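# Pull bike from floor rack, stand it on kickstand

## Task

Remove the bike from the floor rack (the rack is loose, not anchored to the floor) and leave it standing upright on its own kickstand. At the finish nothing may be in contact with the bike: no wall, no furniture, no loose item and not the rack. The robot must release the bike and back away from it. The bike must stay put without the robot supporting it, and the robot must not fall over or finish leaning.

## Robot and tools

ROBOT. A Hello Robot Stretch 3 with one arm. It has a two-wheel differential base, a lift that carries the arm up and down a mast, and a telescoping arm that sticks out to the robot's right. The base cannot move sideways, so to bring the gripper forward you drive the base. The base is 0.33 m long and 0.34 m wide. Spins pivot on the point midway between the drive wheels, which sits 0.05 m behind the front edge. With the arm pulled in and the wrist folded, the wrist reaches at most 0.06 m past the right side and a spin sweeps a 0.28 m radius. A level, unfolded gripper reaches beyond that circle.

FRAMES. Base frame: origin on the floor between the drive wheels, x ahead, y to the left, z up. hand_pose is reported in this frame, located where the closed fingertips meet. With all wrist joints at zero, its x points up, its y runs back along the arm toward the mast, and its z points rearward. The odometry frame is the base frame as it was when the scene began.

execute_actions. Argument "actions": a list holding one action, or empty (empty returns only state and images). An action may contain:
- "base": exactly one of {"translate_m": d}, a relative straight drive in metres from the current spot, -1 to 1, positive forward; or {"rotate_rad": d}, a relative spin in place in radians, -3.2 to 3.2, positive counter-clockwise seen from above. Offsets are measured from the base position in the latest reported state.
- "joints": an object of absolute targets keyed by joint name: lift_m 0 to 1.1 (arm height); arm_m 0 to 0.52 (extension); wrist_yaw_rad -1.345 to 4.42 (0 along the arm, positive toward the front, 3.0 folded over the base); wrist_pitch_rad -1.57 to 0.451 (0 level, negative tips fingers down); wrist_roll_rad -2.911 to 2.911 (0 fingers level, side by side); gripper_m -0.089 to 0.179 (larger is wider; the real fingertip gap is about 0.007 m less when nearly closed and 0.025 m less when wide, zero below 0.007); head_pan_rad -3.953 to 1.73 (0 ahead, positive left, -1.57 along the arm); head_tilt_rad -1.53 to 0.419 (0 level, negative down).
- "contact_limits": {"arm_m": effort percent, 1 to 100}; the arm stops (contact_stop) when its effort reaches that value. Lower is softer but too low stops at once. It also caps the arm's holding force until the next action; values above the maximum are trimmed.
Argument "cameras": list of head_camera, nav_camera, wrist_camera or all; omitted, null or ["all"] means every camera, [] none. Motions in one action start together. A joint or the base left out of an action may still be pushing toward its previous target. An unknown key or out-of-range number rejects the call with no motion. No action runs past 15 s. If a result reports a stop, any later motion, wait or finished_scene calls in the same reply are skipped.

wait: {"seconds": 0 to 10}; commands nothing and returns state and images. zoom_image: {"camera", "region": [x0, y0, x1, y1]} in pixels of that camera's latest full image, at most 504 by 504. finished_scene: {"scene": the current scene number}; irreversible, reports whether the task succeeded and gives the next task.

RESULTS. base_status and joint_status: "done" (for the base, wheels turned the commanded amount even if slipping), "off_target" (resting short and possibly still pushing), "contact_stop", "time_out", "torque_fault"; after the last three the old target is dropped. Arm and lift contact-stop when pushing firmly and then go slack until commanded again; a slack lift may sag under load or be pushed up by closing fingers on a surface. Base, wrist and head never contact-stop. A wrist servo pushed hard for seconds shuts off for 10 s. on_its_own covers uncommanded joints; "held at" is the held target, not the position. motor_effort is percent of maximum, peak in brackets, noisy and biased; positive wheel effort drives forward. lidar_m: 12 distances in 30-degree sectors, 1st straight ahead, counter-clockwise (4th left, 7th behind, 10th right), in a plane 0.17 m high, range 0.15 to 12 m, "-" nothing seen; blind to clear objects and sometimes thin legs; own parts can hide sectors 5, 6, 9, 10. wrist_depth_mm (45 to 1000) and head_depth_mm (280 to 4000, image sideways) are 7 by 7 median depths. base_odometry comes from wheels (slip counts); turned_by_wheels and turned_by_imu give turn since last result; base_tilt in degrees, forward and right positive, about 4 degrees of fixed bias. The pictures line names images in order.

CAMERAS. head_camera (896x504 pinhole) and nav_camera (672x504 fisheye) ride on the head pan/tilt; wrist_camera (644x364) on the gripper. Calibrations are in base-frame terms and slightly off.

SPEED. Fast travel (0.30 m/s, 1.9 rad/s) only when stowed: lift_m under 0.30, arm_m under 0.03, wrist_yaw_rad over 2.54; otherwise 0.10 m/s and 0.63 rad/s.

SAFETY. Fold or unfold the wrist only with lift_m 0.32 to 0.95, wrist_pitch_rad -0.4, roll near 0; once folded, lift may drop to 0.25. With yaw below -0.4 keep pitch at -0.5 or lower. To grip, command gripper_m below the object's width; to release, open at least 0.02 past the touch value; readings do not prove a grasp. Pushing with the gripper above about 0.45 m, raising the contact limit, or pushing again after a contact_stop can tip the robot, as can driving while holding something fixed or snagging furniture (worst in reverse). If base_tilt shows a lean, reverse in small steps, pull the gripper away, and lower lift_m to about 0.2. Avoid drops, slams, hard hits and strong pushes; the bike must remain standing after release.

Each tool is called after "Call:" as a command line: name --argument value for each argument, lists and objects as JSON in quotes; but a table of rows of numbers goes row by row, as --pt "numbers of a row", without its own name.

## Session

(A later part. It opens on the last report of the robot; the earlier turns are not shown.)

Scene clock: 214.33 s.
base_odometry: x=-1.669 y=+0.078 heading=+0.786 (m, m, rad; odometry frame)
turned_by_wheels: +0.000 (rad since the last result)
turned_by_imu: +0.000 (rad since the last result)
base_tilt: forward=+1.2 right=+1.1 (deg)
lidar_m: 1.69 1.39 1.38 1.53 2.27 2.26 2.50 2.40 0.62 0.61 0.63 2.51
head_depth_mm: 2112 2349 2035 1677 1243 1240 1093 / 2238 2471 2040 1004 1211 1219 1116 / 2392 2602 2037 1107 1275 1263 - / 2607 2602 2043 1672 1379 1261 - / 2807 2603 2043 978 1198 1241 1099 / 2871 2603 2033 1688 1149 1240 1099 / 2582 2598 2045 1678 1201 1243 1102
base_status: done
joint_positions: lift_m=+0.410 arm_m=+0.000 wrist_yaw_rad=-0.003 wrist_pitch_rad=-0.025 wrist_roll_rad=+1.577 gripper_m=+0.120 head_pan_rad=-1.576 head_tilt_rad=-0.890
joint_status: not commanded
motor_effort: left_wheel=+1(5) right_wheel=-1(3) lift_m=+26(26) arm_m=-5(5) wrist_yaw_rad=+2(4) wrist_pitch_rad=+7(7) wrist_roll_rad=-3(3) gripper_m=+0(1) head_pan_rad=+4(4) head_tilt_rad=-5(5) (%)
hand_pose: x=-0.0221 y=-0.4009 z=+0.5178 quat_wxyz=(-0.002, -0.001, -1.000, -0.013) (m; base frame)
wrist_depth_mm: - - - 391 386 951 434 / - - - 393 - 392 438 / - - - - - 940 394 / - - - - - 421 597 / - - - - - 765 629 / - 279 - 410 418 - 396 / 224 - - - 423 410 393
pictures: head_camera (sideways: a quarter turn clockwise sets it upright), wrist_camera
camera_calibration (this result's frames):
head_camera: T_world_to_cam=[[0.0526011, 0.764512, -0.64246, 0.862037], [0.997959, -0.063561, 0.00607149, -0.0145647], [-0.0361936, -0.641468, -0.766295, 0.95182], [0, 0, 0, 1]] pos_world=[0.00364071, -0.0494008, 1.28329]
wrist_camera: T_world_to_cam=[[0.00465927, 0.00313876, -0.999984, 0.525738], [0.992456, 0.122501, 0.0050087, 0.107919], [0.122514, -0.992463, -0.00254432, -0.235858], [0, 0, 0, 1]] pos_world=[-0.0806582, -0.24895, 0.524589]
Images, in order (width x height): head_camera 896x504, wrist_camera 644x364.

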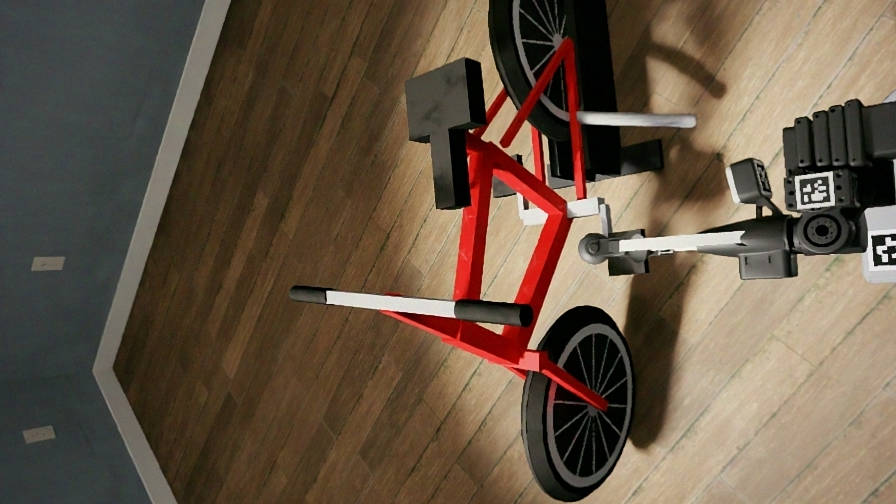

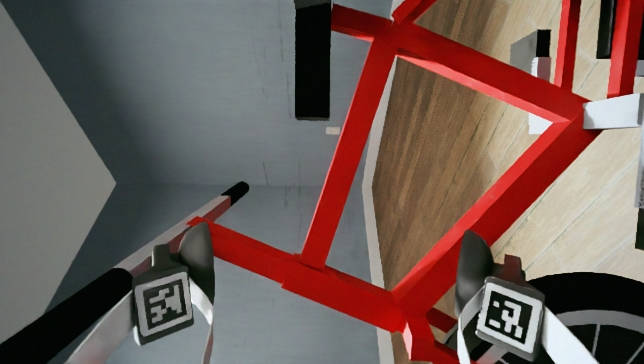

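Tube at y≈-0.65. Extend, grip, pull forward.

Call:
execute_actions --actions '[{"joints":{"arm_m":0.265}}]' --cameras '["wrist_camera"]'

Call:
execute_actions --actions '[{"joints":{"gripper_m":-0.03}}]' --cameras '[]'

Call:
execute_actions --actions '[{"base":{"translate_m":0.3},"joints":{"head_pan_rad":-1.9}}]' --cameras '["head_camera"]'

Scene clock: 222.37 s.
base_odometry: x=-1.669 y=+0.078 heading=+0.786 (m, m, rad; odometry frame)
turned_by_wheels: +0.000 (rad since the last result)
turned_by_imu: -0.001 (rad since the last result)
base_tilt: forward=+1.2 right=+1.2 (deg)
lidar_m: 1.68 1.39 1.38 1.53 2.27 2.26 2.51 2.39 0.62 0.61 0.63 2.50
head_depth_mm: 2107 2341 2026 1673 1243 1243 1089 / 2246 2475 2018 1005 1208 1237 1103 / 2403 2595 2043 1103 1254 1237 1114 / 2596 2573 2037 1668 1365 1242 1116 / 2799 2586 2040 974 1198 1235 1096 / 2865 2609 2047 1683 1146 1242 1095 / 2610 2598 2052 1678 1197 1244 1100
base_status: not commanded
joint_positions: lift_m=+0.410 arm_m=+0.265 wrist_yaw_rad=-0.002 wrist_pitch_rad=-0.024 wrist_roll_rad=+1.576 gripper_m=+0.120 head_pan_rad=-1.576 head_tilt_rad=-0.890
joint_status: all done
motor_effort: left_wheel=+0(0) right_wheel=-2(2) lift_m=+27(26) arm_m=+4(5) wrist_yaw_rad=+2(2) wrist_pitch_rad=+6(7) wrist_roll_rad=-3(4) gripper_m=+0(1) head_pan_rad=+4(4) head_tilt_rad=-5(5) (%)
hand_pose: x=-0.0219 y=-0.6652 z=+0.5181 quat_wxyz=(-0.002, -0.001, -1.000, -0.012) (m; base frame)
wrist_depth_mm: - - - 124 153 780 627 / - - - 135 131 828 623 / - - - - 132 887 622 / - - - - 134 949 633 / - - - - 137 875 625 / - 254 - - - - 621 / 195 - - 141 - - 597
pictures: wrist_camera
camera_calibration (this result's frames):
wrist_camera: T_world_to_cam=[[0.00446938, 0.00226376, -0.999987, 0.526207], [0.992365, 0.123247, 0.00471432, 0.140764], [0.123256, -0.992373, -0.00169564, -0.49864], [0, 0, 0, 1]] pos_world=[-0.0805807, -0.513377, 0.524691]
Images, in order (width x height): wrist_camera 644x364.

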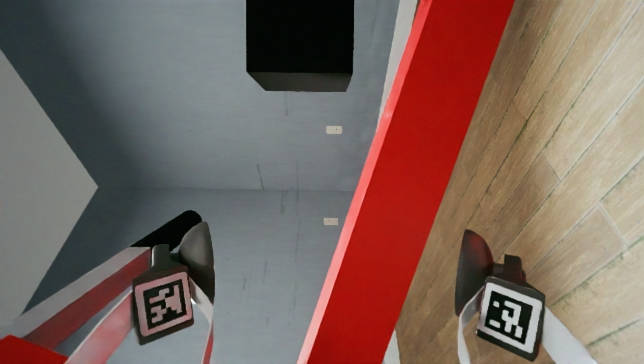

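Scene clock: 224.37 s.
base_odometry: x=-1.669 y=+0.078 heading=+0.786 (m, m, rad; odometry frame)
turned_by_wheels: +0.000 (rad since the last result)
turned_by_imu: +0.000 (rad since the last result)
base_tilt: forward=+1.1 right=+1.2 (deg)
lidar_m: 1.69 1.39 1.38 1.53 2.27 2.26 2.50 2.38 0.62 0.61 0.63 2.50
head_depth_mm: 2107 2347 2037 1673 1246 1244 1098 / 2257 2461 2027 984 1207 1230 1105 / 2400 2570 2020 1307 1250 1227 1116 / 2575 2581 2044 1678 1406 1244 1112 / 2828 2586 2029 999 1191 1241 1095 / 2910 2583 2037 1682 1189 1243 1098 / 2604 2617 2043 1681 1196 1246 1099
base_status: not commanded
joint_positions: lift_m=+0.410 arm_m=+0.265 wrist_yaw_rad=-0.001 wrist_pitch_rad=-0.063 wrist_roll_rad=+1.615 gripper_m=-0.029 head_pan_rad=-1.576 head_tilt_rad=-0.890
joint_status: all done
motor_effort: left_wheel=+0(1) right_wheel=-1(1) lift_m=+26(26) arm_m=+3(4) wrist_yaw_rad=+2(3) wrist_pitch_rad=+17(18) wrist_roll_rad=-19(19) gripper_m=-27(100) head_pan_rad=+4(3) head_tilt_rad=-4(5) (%)
hand_pose: x=-0.0217 y=-0.6639 z=+0.5081 quat_wxyz=(-0.022, -0.001, -0.999, -0.032) (m; base frame)
wrist_depth_mm: - - 119 - 127 812 579 / - - 153 - 128 854 585 / - - - - 130 865 587 / - - - - 132 873 600 / - - - 133 - 873 598 / - - - 134 135 888 599 / - - - 136 - 825 600
pictures: none
No camera images: the call's "cameras" was empty. Leave "cameras" out to get every camera's image.

Scene clock: 228.37 s.
base_odometry: x=-1.457 y=+0.290 heading=+0.786 (m, m, rad; odometry frame)
turned_by_wheels: +0.000 (rad since the last result)
turned_by_imu: -0.002 (rad since the last result)
base_tilt: forward=+1.1 right=+1.2 (deg)
lidar_m: 1.45 1.19 1.19 1.31 2.09 2.49 2.76 2.59 0.63 0.63 0.65 2.27
head_depth_mm: 2152 2412 2039 1673 1425 1238 1095 / 2209 2460 2032 1674 1390 1243 1118 / 2321 2503 2032 1631 1361 1250 - / 2379 2600 2040 1026 1367 1217 1112 / 2459 2588 2031 1638 1383 1218 1095 / 2536 2610 2043 1680 1265 1238 1099 / 2633 2583 2046 1600 1044 1216 1095
base_status: done
joint_positions: lift_m=+0.410 arm_m=+0.265 wrist_yaw_rad=-0.045 wrist_pitch_rad=-0.065 wrist_roll_rad=+1.608 gripper_m=-0.014 head_pan_rad=-1.893 head_tilt_rad=-0.890
joint_status: all done
on_its_own: wrist_yaw_rad is held at -0.049, not at your +0.000, by its stall guard, which is not easing now; gripper_m is held at -0.015, not at your -0.030, by its stall guard, which is not easing now
motor_effort: left_wheel=+2(10) right_wheel=-4(19) lift_m=+26(27) arm_m=-1(3) wrist_yaw_rad=-4(51) wrist_pitch_rad=+18(18) wrist_roll_rad=-16(19) gripper_m=-24(27) head_pan_rad=-4(26) head_tilt_rad=-5(5) (%)
hand_pose: x=-0.0329 y=-0.6638 z=+0.5074 quat_wxyz=(-0.019, -0.023, -0.999, -0.033) (m; base frame)
wrist_depth_mm: - - 121 123 130 814 587 / - - - - 131 852 585 / - - - - 133 860 586 / - - - - 135 870 594 / - - - 136 - 848 591 / - - - 137 137 857 596 / - - - 138 - 807 594
pictures: head_camera (sideways: a quarter turn clockwise sets it upright)
camera_calibration (this result's frames):
head_camera: T_world_to_cam=[[0.288045, 0.710124, -0.64246, 0.8606], [0.928552, -0.371152, 0.00607149, -0.0141413], [-0.234139, -0.598306, -0.766295, 0.953028], [0, 0, 0, 1]] pos_world=[-0.0116198, -0.0461789, 1.28329]
Images, in order (width x height): head_camera 896x504.

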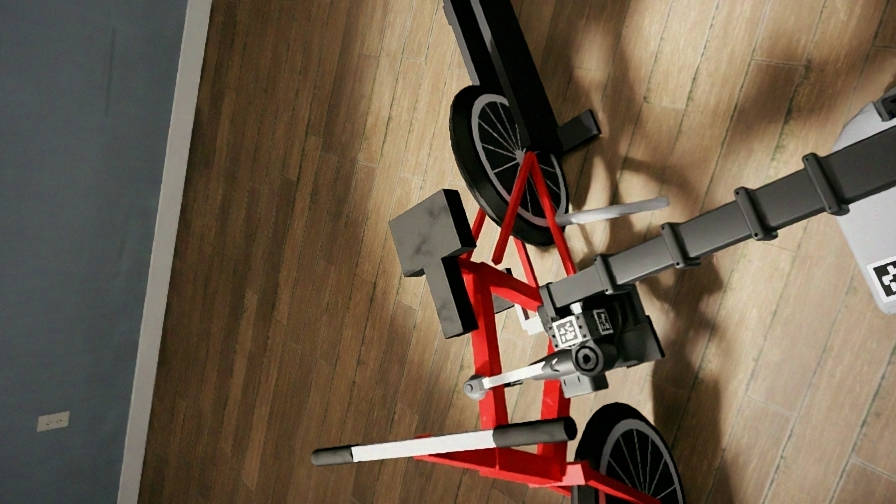

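Call:
execute_actions --actions '[{"base":{"translate_m":0.4}}]' --cameras '["head_camera","nav_camera"]'

Scene clock: 243.37 s.
base_odometry: x=-1.174 y=+0.573 heading=+0.786 (m, m, rad; odometry frame)
turned_by_wheels: +0.000 (rad since the last result)
turned_by_imu: -0.003 (rad since the last result)
base_tilt: forward=+1.2 right=+1.1 (deg)
lidar_m: 1.10 0.94 0.93 1.03 1.63 2.80 3.11 2.85 0.63 0.66 0.67 1.97
head_depth_mm: 2369 2579 2031 1673 1427 1243 1092 / 2461 2599 2028 1681 1397 1242 1117 / 2515 2601 2030 1245 1370 1239 - / 2626 2573 2042 1015 1361 1215 1110 / 2697 2590 2031 1633 1279 1222 1098 / 2843 2597 2045 1678 1174 1238 1098 / 2793 2617 2037 1601 1033 1218 1098
base_status: done
joint_positions: lift_m=+0.410 arm_m=+0.265 wrist_yaw_rad=-0.043 wrist_pitch_rad=-0.068 wrist_roll_rad=+1.609 gripper_m=-0.014 head_pan_rad=-1.893 head_tilt_rad=-0.890
joint_status: not commanded
on_its_own: wrist_yaw_rad is held at -0.049, not at your +0.000, by its stall guard, which is not easing now; gripper_m is held at -0.015, not at your -0.030, by its stall guard, which is not easing now
motor_effort: left_wheel=+1(6) right_wheel=-2(21) lift_m=+26(26) arm_m=-1(1) wrist_yaw_rad=-6(48) wrist_pitch_rad=+19(19) wrist_roll_rad=-18(17) gripper_m=-23(24) head_pan_rad=-3(3) head_tilt_rad=-5(5) (%)
hand_pose: x=-0.0323 y=-0.6638 z=+0.5068 quat_wxyz=(-0.020, -0.022, -0.999, -0.034) (m; base frame)
wrist_depth_mm: - - 117 119 128 782 588 / - - - - 130 859 586 / - - - - 131 857 588 / - - - - 134 859 587 / - - - 135 - 861 589 / - - - 135 136 866 601 / 234 - - 137 - 812 596
pictures: head_camera (sideways: a quarter turn clockwise sets it upright), nav_camera (sideways: a quarter turn counterclockwise sets it upright)
camera_calibration (this result's frames):
head_camera: T_world_to_cam=[[0.288059, 0.710118, -0.64246, 0.8606], [0.928545, -0.371171, 0.00607149, -0.0141413], [-0.234151, -0.598302, -0.766295, 0.953028], [0, 0, 0, 1]] pos_world=[-0.0116207, -0.0461786, 1.28329]
nav_camera: T_world_to_cam=[[-0.277991, -0.729274, 0.625204, -0.769598], [-0.948454, 0.311492, -0.0583774, 0.127567], [-0.152173, -0.609206, -0.778275, 0.965481], [0, 0, 0, 1]] pos_world=[0.053971, -0.0128084, 1.24001]
Images, in order (width x height): head_camera 896x504, nav_camera 672x504.

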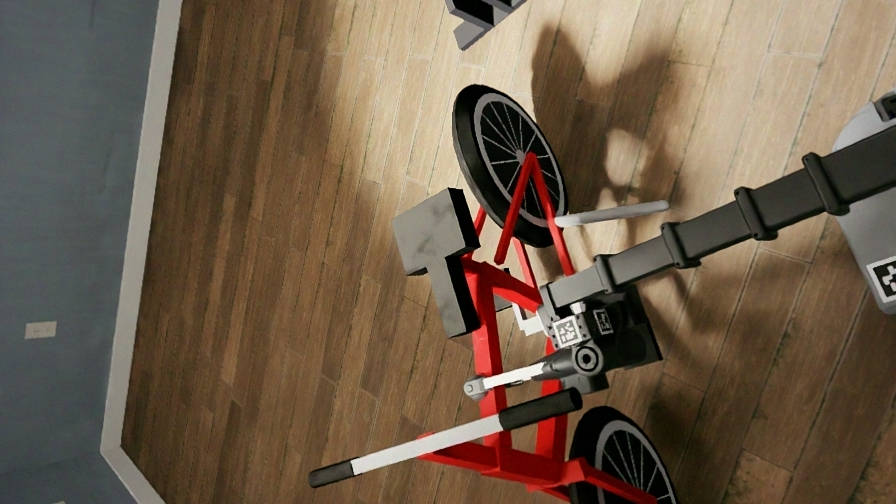

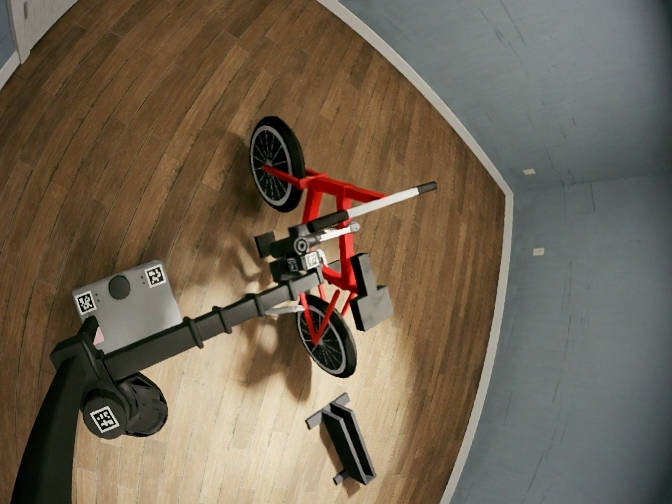

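Clear. Add a little margin, then lean.

Call:
execute_actions --actions '[{"base":{"translate_m":0.1}}]' --cameras '[]'

Call:
execute_actions --actions '[{"joints":{"arm_m":0.215}}]' --cameras '[]'

Call:
execute_actions --actions '[{"joints":{"gripper_m":0.10}}]' --cameras '[]'

Call:
execute_actions --actions '[{"joints":{"arm_m":0.185,"lift_m":0.39}}]' --cameras '[]'

Call:
execute_actions --actions '[{"joints":{"arm_m":0.135,"lift_m":0.375}}]' --cameras '["head_camera"]'

Scene clock: 251.47 s.
base_odometry: x=-1.104 y=+0.644 heading=+0.786 (m, m, rad; odometry frame)
turned_by_wheels: +0.000 (rad since the last result)
turned_by_imu: -0.001 (rad since the last result)
base_tilt: forward=+1.2 right=+1.1 (deg)
lidar_m: 1.04 0.87 0.87 0.95 1.52 2.87 3.18 2.91 0.64 0.66 0.67 1.89
head_depth_mm: 2433 2594 2026 1680 1426 1239 1092 / 2532 2563 2040 1672 1398 1247 1116 / 2587 2579 2044 1249 1366 1240 - / 2663 2562 2030 1017 1372 1216 1117 / 2767 2585 2033 1645 1277 1218 1098 / 2878 2575 2041 1680 1216 1243 1097 / 2709 2606 2035 1601 1062 1223 1097
base_status: done
joint_positions: lift_m=+0.410 arm_m=+0.265 wrist_yaw_rad=-0.045 wrist_pitch_rad=-0.068 wrist_roll_rad=+1.609 gripper_m=-0.014 head_pan_rad=-1.893 head_tilt_rad=-0.890
joint_status: not commanded
on_its_own: wrist_yaw_rad is held at -0.049, not at your +0.000, by its stall guard, which is not easing now; gripper_m is held at -0.015, not at your -0.030, by its stall guard, which is not easing now
motor_effort: left_wheel=+1(5) right_wheel=-2(11) lift_m=+26(26) arm_m=-1(1) wrist_yaw_rad=-4(21) wrist_pitch_rad=+19(19) wrist_roll_rad=-17(17) gripper_m=-23(23) head_pan_rad=-3(3) head_tilt_rad=-5(5) (%)
hand_pose: x=-0.0327 y=-0.6637 z=+0.5068 quat_wxyz=(-0.020, -0.023, -0.999, -0.034) (m; base frame)
wrist_depth_mm: - - 118 120 129 799 578 / - - - - 130 859 583 / - - - - 132 857 587 / - - - - 134 867 581 / - - - 134 - 873 594 / - - - 135 137 870 600 / 234 - - 137 - 821 596
pictures: none
No camera images: the call's "cameras" was empty. Leave "cameras" out to get every camera's image.

Scene clock: 252.93 s.
base_odometry: x=-1.104 y=+0.644 heading=+0.786 (m, m, rad; odometry frame)
turned_by_wheels: +0.000 (rad since the last result)
turned_by_imu: +0.000 (rad since the last result)
base_tilt: forward=+1.2 right=+1.1 (deg)
lidar_m: 1.04 0.87 0.86 0.96 1.52 2.87 3.17 0.88 0.64 0.48 0.65 1.89
head_depth_mm: 2421 2583 2023 1673 1416 1233 1093 / 2499 2593 2027 1670 1398 1240 1113 / 2587 2584 2038 1632 1337 1243 - / 2671 2578 2029 999 1337 1218 1116 / 2790 2607 2047 1682 1177 1224 1099 / 2856 2584 2045 1680 914 1244 1101 / 2730 2613 2041 1645 1012 1223 1098
base_status: not commanded
joint_positions: lift_m=+0.410 arm_m=+0.215 wrist_yaw_rad=-0.050 wrist_pitch_rad=-0.084 wrist_roll_rad=+1.609 gripper_m=-0.014 head_pan_rad=-1.893 head_tilt_rad=-0.890
joint_status: all done
on_its_own: wrist_yaw_rad is held at -0.049, not at your +0.000, by its stall guard, which is not easing now; gripper_m is held at -0.015, not at your -0.030, by its stall guard, which is not easing now
motor_effort: left_wheel=+1(1) right_wheel=-1(2) lift_m=+26(26) arm_m=+0(3) wrist_yaw_rad=+1(5) wrist_pitch_rad=+23(23) wrist_roll_rad=-17(17) gripper_m=-23(24) head_pan_rad=-3(4) head_tilt_rad=-5(5) (%)
hand_pose: x=-0.0340 y=-0.6129 z=+0.5027 quat_wxyz=(-0.020, -0.026, -0.999, -0.042) (m; base frame)
wrist_depth_mm: - - 108 113 128 776 318 / - - - - 129 834 552 / - - - - 129 814 575 / - - - - 130 841 582 / - - - 141 131 837 584 / - - - 128 131 843 582 / - - - 130 - 798 192
pictures: none
No camera images: the call's "cameras" was empty. Leave "cameras" out to get every camera's image.

Scene clock: 255.13 s.
base_odometry: x=-1.104 y=+0.644 heading=+0.786 (m, m, rad; odometry frame)
turned_by_wheels: +0.000 (rad since the last result)
turned_by_imu: +0.000 (rad since the last result)
base_tilt: forward=+1.2 right=+1.2 (deg)
lidar_m: 1.03 0.87 0.87 0.96 1.52 2.87 3.19 0.85 0.55 0.48 0.63 1.89
head_depth_mm: 2433 2616 2039 1673 1420 1237 1093 / 2514 2588 2030 1677 1391 1241 1117 / 2601 2567 2033 1635 1346 1249 - / 2657 2601 2037 1681 1336 1221 1114 / 2791 2610 2041 1673 1179 1194 1097 / 2876 2613 2039 1642 880 1222 1092 / 2733 2616 2053 1675 1067 1218 1096
base_status: not commanded
joint_positions: lift_m=+0.410 arm_m=+0.215 wrist_yaw_rad=-0.045 wrist_pitch_rad=-0.093 wrist_roll_rad=+1.579 gripper_m=+0.100 head_pan_rad=-1.893 head_tilt_rad=-0.891
joint_status: all done
on_its_own: wrist_yaw_rad is held at -0.049, not at your +0.000, by its stall guard, which is not easing now
motor_effort: left_wheel=+1(3) right_wheel=-1(1) lift_m=+27(27) arm_m=+2(4) wrist_yaw_rad=-3(4) wrist_pitch_rad=+26(31) wrist_roll_rad=-4(17) gripper_m=-6(79) head_pan_rad=-4(3) head_tilt_rad=-5(5) (%)
hand_pose: x=-0.0327 y=-0.6124 z=+0.5004 quat_wxyz=(-0.005, -0.023, -0.999, -0.047) (m; base frame)
wrist_depth_mm: - - - - 102 81 309 / - - - - 93 82 572 / - - - - 86 84 575 / - - - - 80 85 569 / - - - - 80 87 573 / - - - - 80 86 565 / - - - 98 80 690 543
pictures: none
No camera images: the call's "cameras" was empty. Leave "cameras" out to get every camera's image.

Scene clock: 256.33 s.
base_odometry: x=-1.104 y=+0.644 heading=+0.786 (m, m, rad; odometry frame)
turned_by_wheels: +0.000 (rad since the last result)
turned_by_imu: +0.000 (rad since the last result)
base_tilt: forward=+1.2 right=+1.2 (deg)
lidar_m: 1.03 0.87 0.87 0.95 1.52 2.87 3.17 0.85 0.55 0.48 0.62 1.89
head_depth_mm: 2421 2581 2032 1681 1426 1236 1098 / 2508 2577 2041 1672 1395 1242 1116 / 2576 2588 2021 1635 1342 1245 - / 2680 2592 2041 1675 1349 1219 1120 / 2775 2593 2037 1681 1169 1183 1096 / 2861 2594 2047 1679 964 1245 1098 / 2745 2614 2045 1643 1050 1222 1095
base_status: not commanded
joint_positions: lift_m=+0.390 arm_m=+0.185 wrist_yaw_rad=-0.046 wrist_pitch_rad=-0.025 wrist_roll_rad=+1.577 gripper_m=+0.100 head_pan_rad=-1.893 head_tilt_rad=-0.891
joint_status: all done
on_its_own: wrist_yaw_rad is held at -0.049, not at your +0.000, by its stall guard, which is not easing now
motor_effort: left_wheel=+1(1) right_wheel=-1(1) lift_m=+20(25) arm_m=-7(10) wrist_yaw_rad=-4(5) wrist_pitch_rad=+7(26) wrist_roll_rad=-3(4) gripper_m=+0(6) head_pan_rad=-3(4) head_tilt_rad=-5(5) (%)
hand_pose: x=-0.0330 y=-0.5857 z=+0.4980 quat_wxyz=(-0.003, -0.023, -1.000, -0.013) (m; base frame)
wrist_depth_mm: - - - - 108 107 329 / - - - - 103 752 606 / - - - - 103 776 599 / - - - - 103 885 607 / - - - - 104 911 604 / - - - 115 105 776 601 / - - - 104 108 915 572
pictures: none
No camera images: the call's "cameras" was empty. Leave "cameras" out to get every camera's image.

Scene clock: 257.80 s.
base_odometry: x=-1.104 y=+0.644 heading=+0.786 (m, m, rad; odometry frame)
turned_by_wheels: +0.000 (rad since the last result)
turned_by_imu: +0.000 (rad since the last result)
base_tilt: forward=+1.1 right=+1.2 (deg)
lidar_m: 1.03 0.87 0.87 0.96 1.52 2.87 3.18 0.85 0.55 0.48 0.61 1.89
head_depth_mm: 2427 2597 2031 1672 1423 1241 1094 / 2516 2579 2024 1679 1400 1238 1112 / 2583 2591 2028 1642 1336 1238 - / 2676 2588 2046 1684 1304 - 1115 / 2763 2596 2043 1681 1190 1159 1095 / 2859 2612 2044 1685 996 1242 1097 / 2745 2603 2053 1642 1374 1219 1097
base_status: not commanded
joint_positions: lift_m=+0.375 arm_m=+0.135 wrist_yaw_rad=-0.046 wrist_pitch_rad=-0.024 wrist_roll_rad=+1.577 gripper_m=+0.100 head_pan_rad=-1.893 head_tilt_rad=-0.891
joint_status: all done
on_its_own: wrist_yaw_rad is held at -0.049, not at your +0.000, by its stall guard, which is not easing now
motor_effort: left_wheel=+1(2) right_wheel=-2(5) lift_m=+25(26) arm_m=-7(10) wrist_yaw_rad=-3(3) wrist_pitch_rad=+7(7) wrist_roll_rad=-4(3) gripper_m=+1(1) head_pan_rad=-3(3) head_tilt_rad=-5(5) (%)
hand_pose: x=-0.0331 y=-0.5357 z=+0.4830 quat_wxyz=(-0.003, -0.023, -1.000, -0.012) (m; base frame)
wrist_depth_mm: - - 159 157 154 877 222 / - - - - 157 893 332 / - - - 176 - 874 583 / - - - 155 - 877 584 / - - - 154 - 864 219 / - - - 154 - 743 206 / - - - 156 - 213 203
pictures: head_camera (sideways: a quarter turn clockwise sets it upright)
camera_calibration (this result's frames):
head_camera: T_world_to_cam=[[0.288151, 0.710175, -0.642356, 0.860464], [0.928511, -0.371255, 0.00606361, -0.0141308], [-0.234172, -0.598182, -0.766383, 0.953141], [0, 0, 0, 1]] pos_world=[-0.011624, -0.0461746, 1.28328]
Images, in order (width x height): head_camera 896x504.

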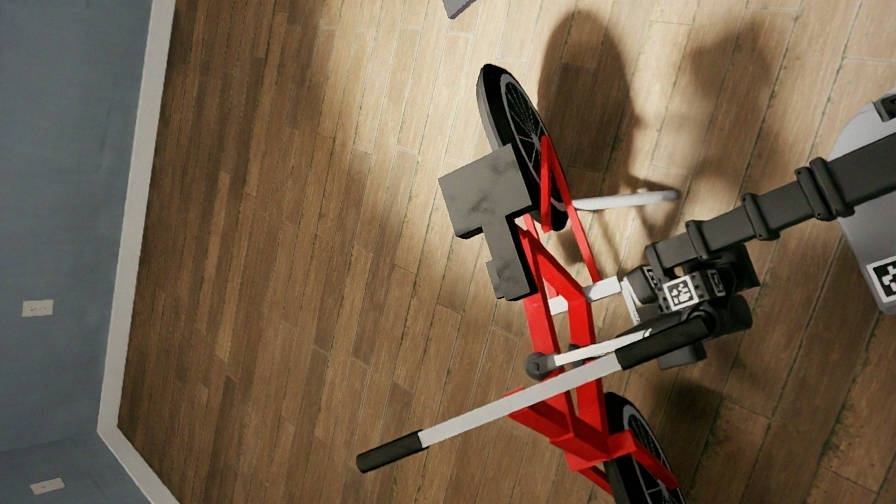

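Call:
execute_actions --actions '[{"joints":{"gripper_m":0.17,"lift_m":0.345}}]' --cameras '[]'

Call:
execute_actions --actions '[{"base":{"translate_m":-0.05}}]' --cameras '[]'

Call:
execute_actions --actions '[{"joints":{"arm_m":0.0},"contact_limits":{"arm_m":12}}]' --cameras '["head_camera"]'

Scene clock: 263.90 s.
base_odometry: x=-1.104 y=+0.644 heading=+0.786 (m, m, rad; odometry frame)
turned_by_wheels: +0.000 (rad since the last result)
turned_by_imu: -0.001 (rad since the last result)
base_tilt: forward=+1.2 right=+1.2 (deg)
lidar_m: 1.03 0.87 0.87 0.96 1.52 2.86 3.18 0.85 0.56 0.48 0.61 1.89
head_depth_mm: 2430 2594 2047 1668 1425 1239 1095 / 2519 2587 2036 1682 1399 1236 1114 / 2604 2585 2037 1635 1344 1240 - / 2665 2587 2028 1685 1341 - 1112 / 2792 2595 2041 1681 1162 1175 1097 / 2880 2617 2024 1676 984 1247 1097 / 2709 2609 2066 1638 1372 1219 1098
base_status: not commanded
joint_positions: lift_m=+0.345 arm_m=+0.135 wrist_yaw_rad=-0.047 wrist_pitch_rad=-0.024 wrist_roll_rad=+1.577 gripper_m=+0.170 head_pan_rad=-1.893 head_tilt_rad=-0.891
joint_status: all done
on_its_own: wrist_yaw_rad is held at -0.049, not at your +0.000, by its stall guard, which is not easing now
motor_effort: left_wheel=+1(2) right_wheel=+0(2) lift_m=+19(22) arm_m=-5(7) wrist_yaw_rad=-2(4) wrist_pitch_rad=+7(7) wrist_roll_rad=-3(4) gripper_m=+0(85) head_pan_rad=-3(3) head_tilt_rad=-5(4) (%)
hand_pose: x=-0.0333 y=-0.5356 z=+0.4535 quat_wxyz=(-0.003, -0.023, -1.000, -0.012) (m; base frame)
wrist_depth_mm: - - 142 153 - 822 202 / - - - 153 - 825 287 / - - - 154 - 841 309 / - - - 156 - 816 222 / - - - - - 815 208 / - - 153 - - 841 477 / - - 153 - - 202 -
pictures: none
No camera images: the call's "cameras" was empty. Leave "cameras" out to get every camera's image.

Scene clock: 265.33 s.
base_odometry: x=-1.139 y=+0.608 heading=+0.786 (m, m, rad; odometry frame)
turned_by_wheels: +0.000 (rad since the last result)
turned_by_imu: +0.000 (rad since the last result)
base_tilt: forward=+1.1 right=+1.1 (deg)
lidar_m: 1.06 0.91 0.90 0.99 1.58 2.83 3.16 2.88 0.61 0.48 0.62 1.93
head_depth_mm: 2403 2600 2032 1677 1431 1236 1094 / 2487 2592 2022 1682 1400 1241 1115 / 2551 2606 2022 1682 1344 1242 - / 2632 2597 2037 1673 1230 - 1118 / 2728 2572 2041 1680 1157 1180 1094 / 2822 2592 2054 1680 1072 1220 1098 / 2771 2606 2040 1683 952 1221 1099
base_status: done
joint_positions: lift_m=+0.345 arm_m=+0.135 wrist_yaw_rad=-0.047 wrist_pitch_rad=-0.024 wrist_roll_rad=+1.577 gripper_m=+0.170 head_pan_rad=-1.893 head_tilt_rad=-0.891
joint_status: not commanded
on_its_own: wrist_yaw_rad is held at -0.049, not at your +0.000, by its stall guard, which is not easing now
motor_effort: left_wheel=+1(2) right_wheel=-1(5) lift_m=+19(19) arm_m=-5(5) wrist_yaw_rad=-2(2) wrist_pitch_rad=+7(7) wrist_roll_rad=-4(3) gripper_m=+1(1) head_pan_rad=-3(3) head_tilt_rad=-5(5) (%)
hand_pose: x=-0.0333 y=-0.5356 z=+0.4535 quat_wxyz=(-0.003, -0.023, -1.000, -0.012) (m; base frame)
wrist_depth_mm: - - 134 - 166 176 277 / - - 135 160 - 207 195 / - - 137 156 - 831 224 / - - - 156 - 806 311 / - - - 156 - 803 233 / - - - 158 - 870 212 / - - - - - 874 -
pictures: none
No camera images: the call's "cameras" was empty. Leave "cameras" out to get every camera's image.

Scene clock: 267.57 s.
base_odometry: x=-1.139 y=+0.608 heading=+0.786 (m, m, rad; odometry frame)
turned_by_wheels: +0.000 (rad since the last result)
turned_by_imu: +0.000 (rad since the last result)
base_tilt: forward=+1.2 right=+1.1 (deg)
lidar_m: 1.07 0.90 0.90 0.99 1.57 2.83 3.13 2.88 0.62 0.48 0.61 1.92
head_depth_mm: 2402 2582 2026 1668 1420 1234 1099 / 2472 2592 2031 1675 1395 1238 1115 / 2568 2579 2029 1679 1348 1239 - / 2649 2585 2028 1677 1226 1240 - / 2744 2593 2055 1680 1149 1200 1079 / 2829 2596 2049 1680 1095 1241 1099 / 2756 2613 2032 1677 952 1222 1099
base_status: not commanded
joint_positions: lift_m=+0.345 arm_m=+0.000 wrist_yaw_rad=-0.047 wrist_pitch_rad=-0.024 wrist_roll_rad=+1.577 gripper_m=+0.170 head_pan_rad=-1.893 head_tilt_rad=-0.891
joint_status: all done
on_its_own: wrist_yaw_rad is held at -0.049, not at your +0.000, by its stall guard, which is not easing now
motor_effort: left_wheel=+1(1) right_wheel=-1(1) lift_m=+19(19) arm_m=-5(5) wrist_yaw_rad=-2(2) wrist_pitch_rad=+7(7) wrist_roll_rad=-3(4) gripper_m=+0(0) head_pan_rad=-3(4) head_tilt_rad=-5(4) (%)
contact_limits: arm_m 12 (drawing in: default 29, maximum 47; extending or still: default 38, maximum 62)
hand_pose: x=-0.0333 y=-0.4006 z=+0.4535 quat_wxyz=(-0.003, -0.023, -1.000, -0.012) (m; base frame)
wrist_depth_mm: - - - 287 - 837 361 / - - - 294 315 455 510 / - - - 292 - 351 346 / - - - - - 407 504 / - - - - - 352 549 / - - - - - 345 499 / - 270 302 - 338 400 -
pictures: head_camera (sideways: a quarter turn clockwise sets it upright)
camera_calibration (this result's frames):
head_camera: T_world_to_cam=[[0.288153, 0.710174, -0.642356, 0.860465], [0.92851, -0.371258, 0.00606361, -0.0141308], [-0.234174, -0.598181, -0.766382, 0.953141], [0, 0, 0, 1]] pos_world=[-0.0116242, -0.0461745, 1.28328]
Images, in order (width x height): head_camera 896x504.

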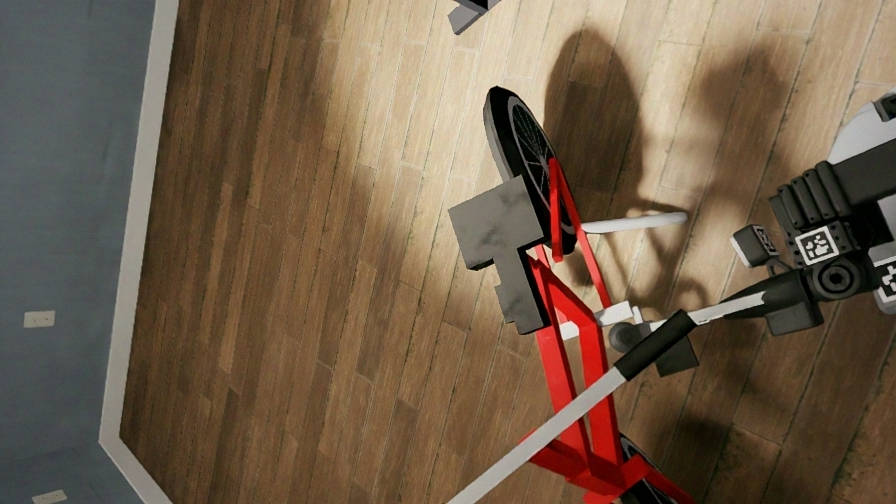

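Call:
execute_actions --actions '[{"joints":{"gripper_m":0.02,"wrist_pitch_rad":-1.2}}]' --cameras '[]'

Call:
execute_actions --actions '[{"base":{"translate_m":-0.6},"joints":{"head_pan_rad":-1.0}}]' --cameras '["nav_camera"]'

Scene clock: 272.90 s.
base_odometry: x=-1.139 y=+0.608 heading=+0.786 (m, m, rad; odometry frame)
turned_by_wheels: +0.000 (rad since the last result)
turned_by_imu: -0.001 (rad since the last result)
base_tilt: forward=+1.2 right=+1.1 (deg)
lidar_m: 1.06 0.90 0.90 1.00 1.58 2.84 3.14 2.88 0.61 0.48 0.61 1.93
head_depth_mm: 2407 2569 2026 1675 1428 1238 1095 / 2463 2599 2037 1677 1400 1241 1112 / 2571 2573 2051 1677 1336 1245 - / 2629 2580 2037 1672 1227 1246 - / 2725 2611 2048 1677 1156 1197 1113 / 2837 2599 2042 1684 1094 1243 1102 / 2766 2607 2040 1684 953 1218 1098
base_status: not commanded
joint_positions: lift_m=+0.345 arm_m=+0.000 wrist_yaw_rad=-0.047 wrist_pitch_rad=-1.197 wrist_roll_rad=+1.575 gripper_m=+0.020 head_pan_rad=-1.893 head_tilt_rad=-0.891
joint_status: all done
on_its_own: wrist_yaw_rad is held at -0.049, not at your +0.000, by its stall guard, which is not easing now
motor_effort: left_wheel=+1(1) right_wheel=-1(1) lift_m=+19(19) arm_m=-5(5) wrist_yaw_rad=-3(2) wrist_pitch_rad=-1(6) wrist_roll_rad=-3(3) gripper_m=+0(81) head_pan_rad=-3(3) head_tilt_rad=-5(5) (%)
hand_pose: x=-0.0248 y=-0.2160 z=+0.2365 quat_wxyz=(-0.015, -0.021, -0.826, -0.564) (m; base frame)
wrist_depth_mm: 545 496 435 398 362 - - / 580 516 450 400 365 - - / 457 521 458 413 369 - - / 612 539 474 418 378 - - / 644 347 486 422 384 - - / 651 554 502 430 - - - / 444 556 496 446 404 361 -
pictures: none
No camera images: the call's "cameras" was empty. Leave "cameras" out to get every camera's image.

Scene clock: 280.13 s.
base_odometry: x=-1.563 y=+0.184 heading=+0.786 (m, m, rad; odometry frame)
turned_by_wheels: +0.000 (rad since the last result)
turned_by_imu: -0.002 (rad since the last result)
base_tilt: forward=+1.1 right=+1.1 (deg)
lidar_m: 1.58 1.29 1.28 1.42 2.25 2.37 2.63 2.49 2.48 0.60 0.60 0.74
head_depth_mm: 2543 2577 2031 1675 1427 1237 1097 / 2421 2564 2027 1683 1415 1239 1110 / 2336 2560 2029 1680 1235 1242 1127 / 2242 2502 2040 1602 1283 1243 1095 / 2148 2399 2029 1270 1402 1247 1097 / 2063 2335 2030 1561 1398 1243 1100 / 2003 2254 1976 1253 1433 1241 1102
base_status: done
joint_positions: lift_m=+0.345 arm_m=+0.000 wrist_yaw_rad=-0.047 wrist_pitch_rad=-1.197 wrist_roll_rad=+1.575 gripper_m=+0.020 head_pan_rad=-1.007 head_tilt_rad=-0.891
joint_status: all done
on_its_own: wrist_yaw_rad is held at -0.049, not at your +0.000, by its stall guard, which is not easing now
motor_effort: left_wheel=+1(2) right_wheel=-1(4) lift_m=+19(19) arm_m=-5(5) wrist_yaw_rad=-1(3) wrist_pitch_rad=-1(1) wrist_roll_rad=-3(3) gripper_m=+0(1) head_pan_rad=+4(49) head_tilt_rad=-5(5) (%)
hand_pose: x=-0.0248 y=-0.2159 z=+0.2364 quat_wxyz=(-0.015, -0.021, -0.826, -0.564) (m; base frame)
wrist_depth_mm: 575 499 440 397 359 - - / 582 514 451 400 367 - - / 605 530 460 409 371 - - / 626 542 472 421 381 - - / 410 544 486 422 386 - - / 405 535 507 431 - - - / 406 547 498 449 409 362 -
pictures: nav_camera (sideways: a quarter turn counterclockwise sets it upright)
camera_calibration (this result's frames):
nav_camera: T_world_to_cam=[[0.389128, -0.676632, 0.625098, -0.77353], [-0.841135, -0.537665, -0.0583781, 0.126914], [0.375594, -0.503075, -0.77836, 0.962372], [0, 0, 0, 1]] pos_world=[0.0462928, 0.0289874, 1.24001]
Images, in order (width x height): nav_camera 672x504.

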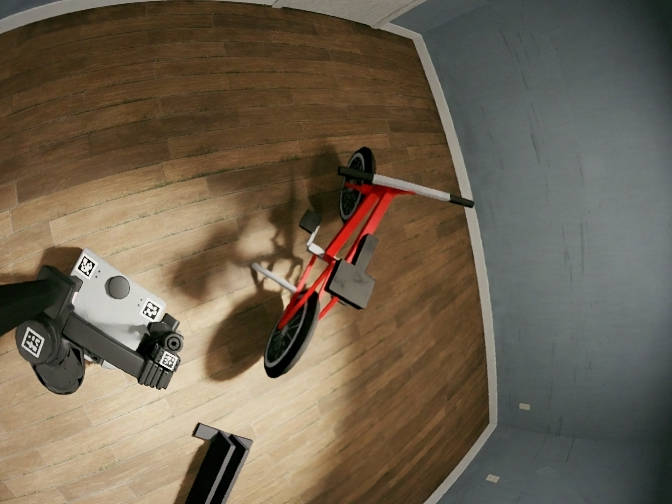

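Call:
finished_scene --scene 2

The scene is finished: the task was done.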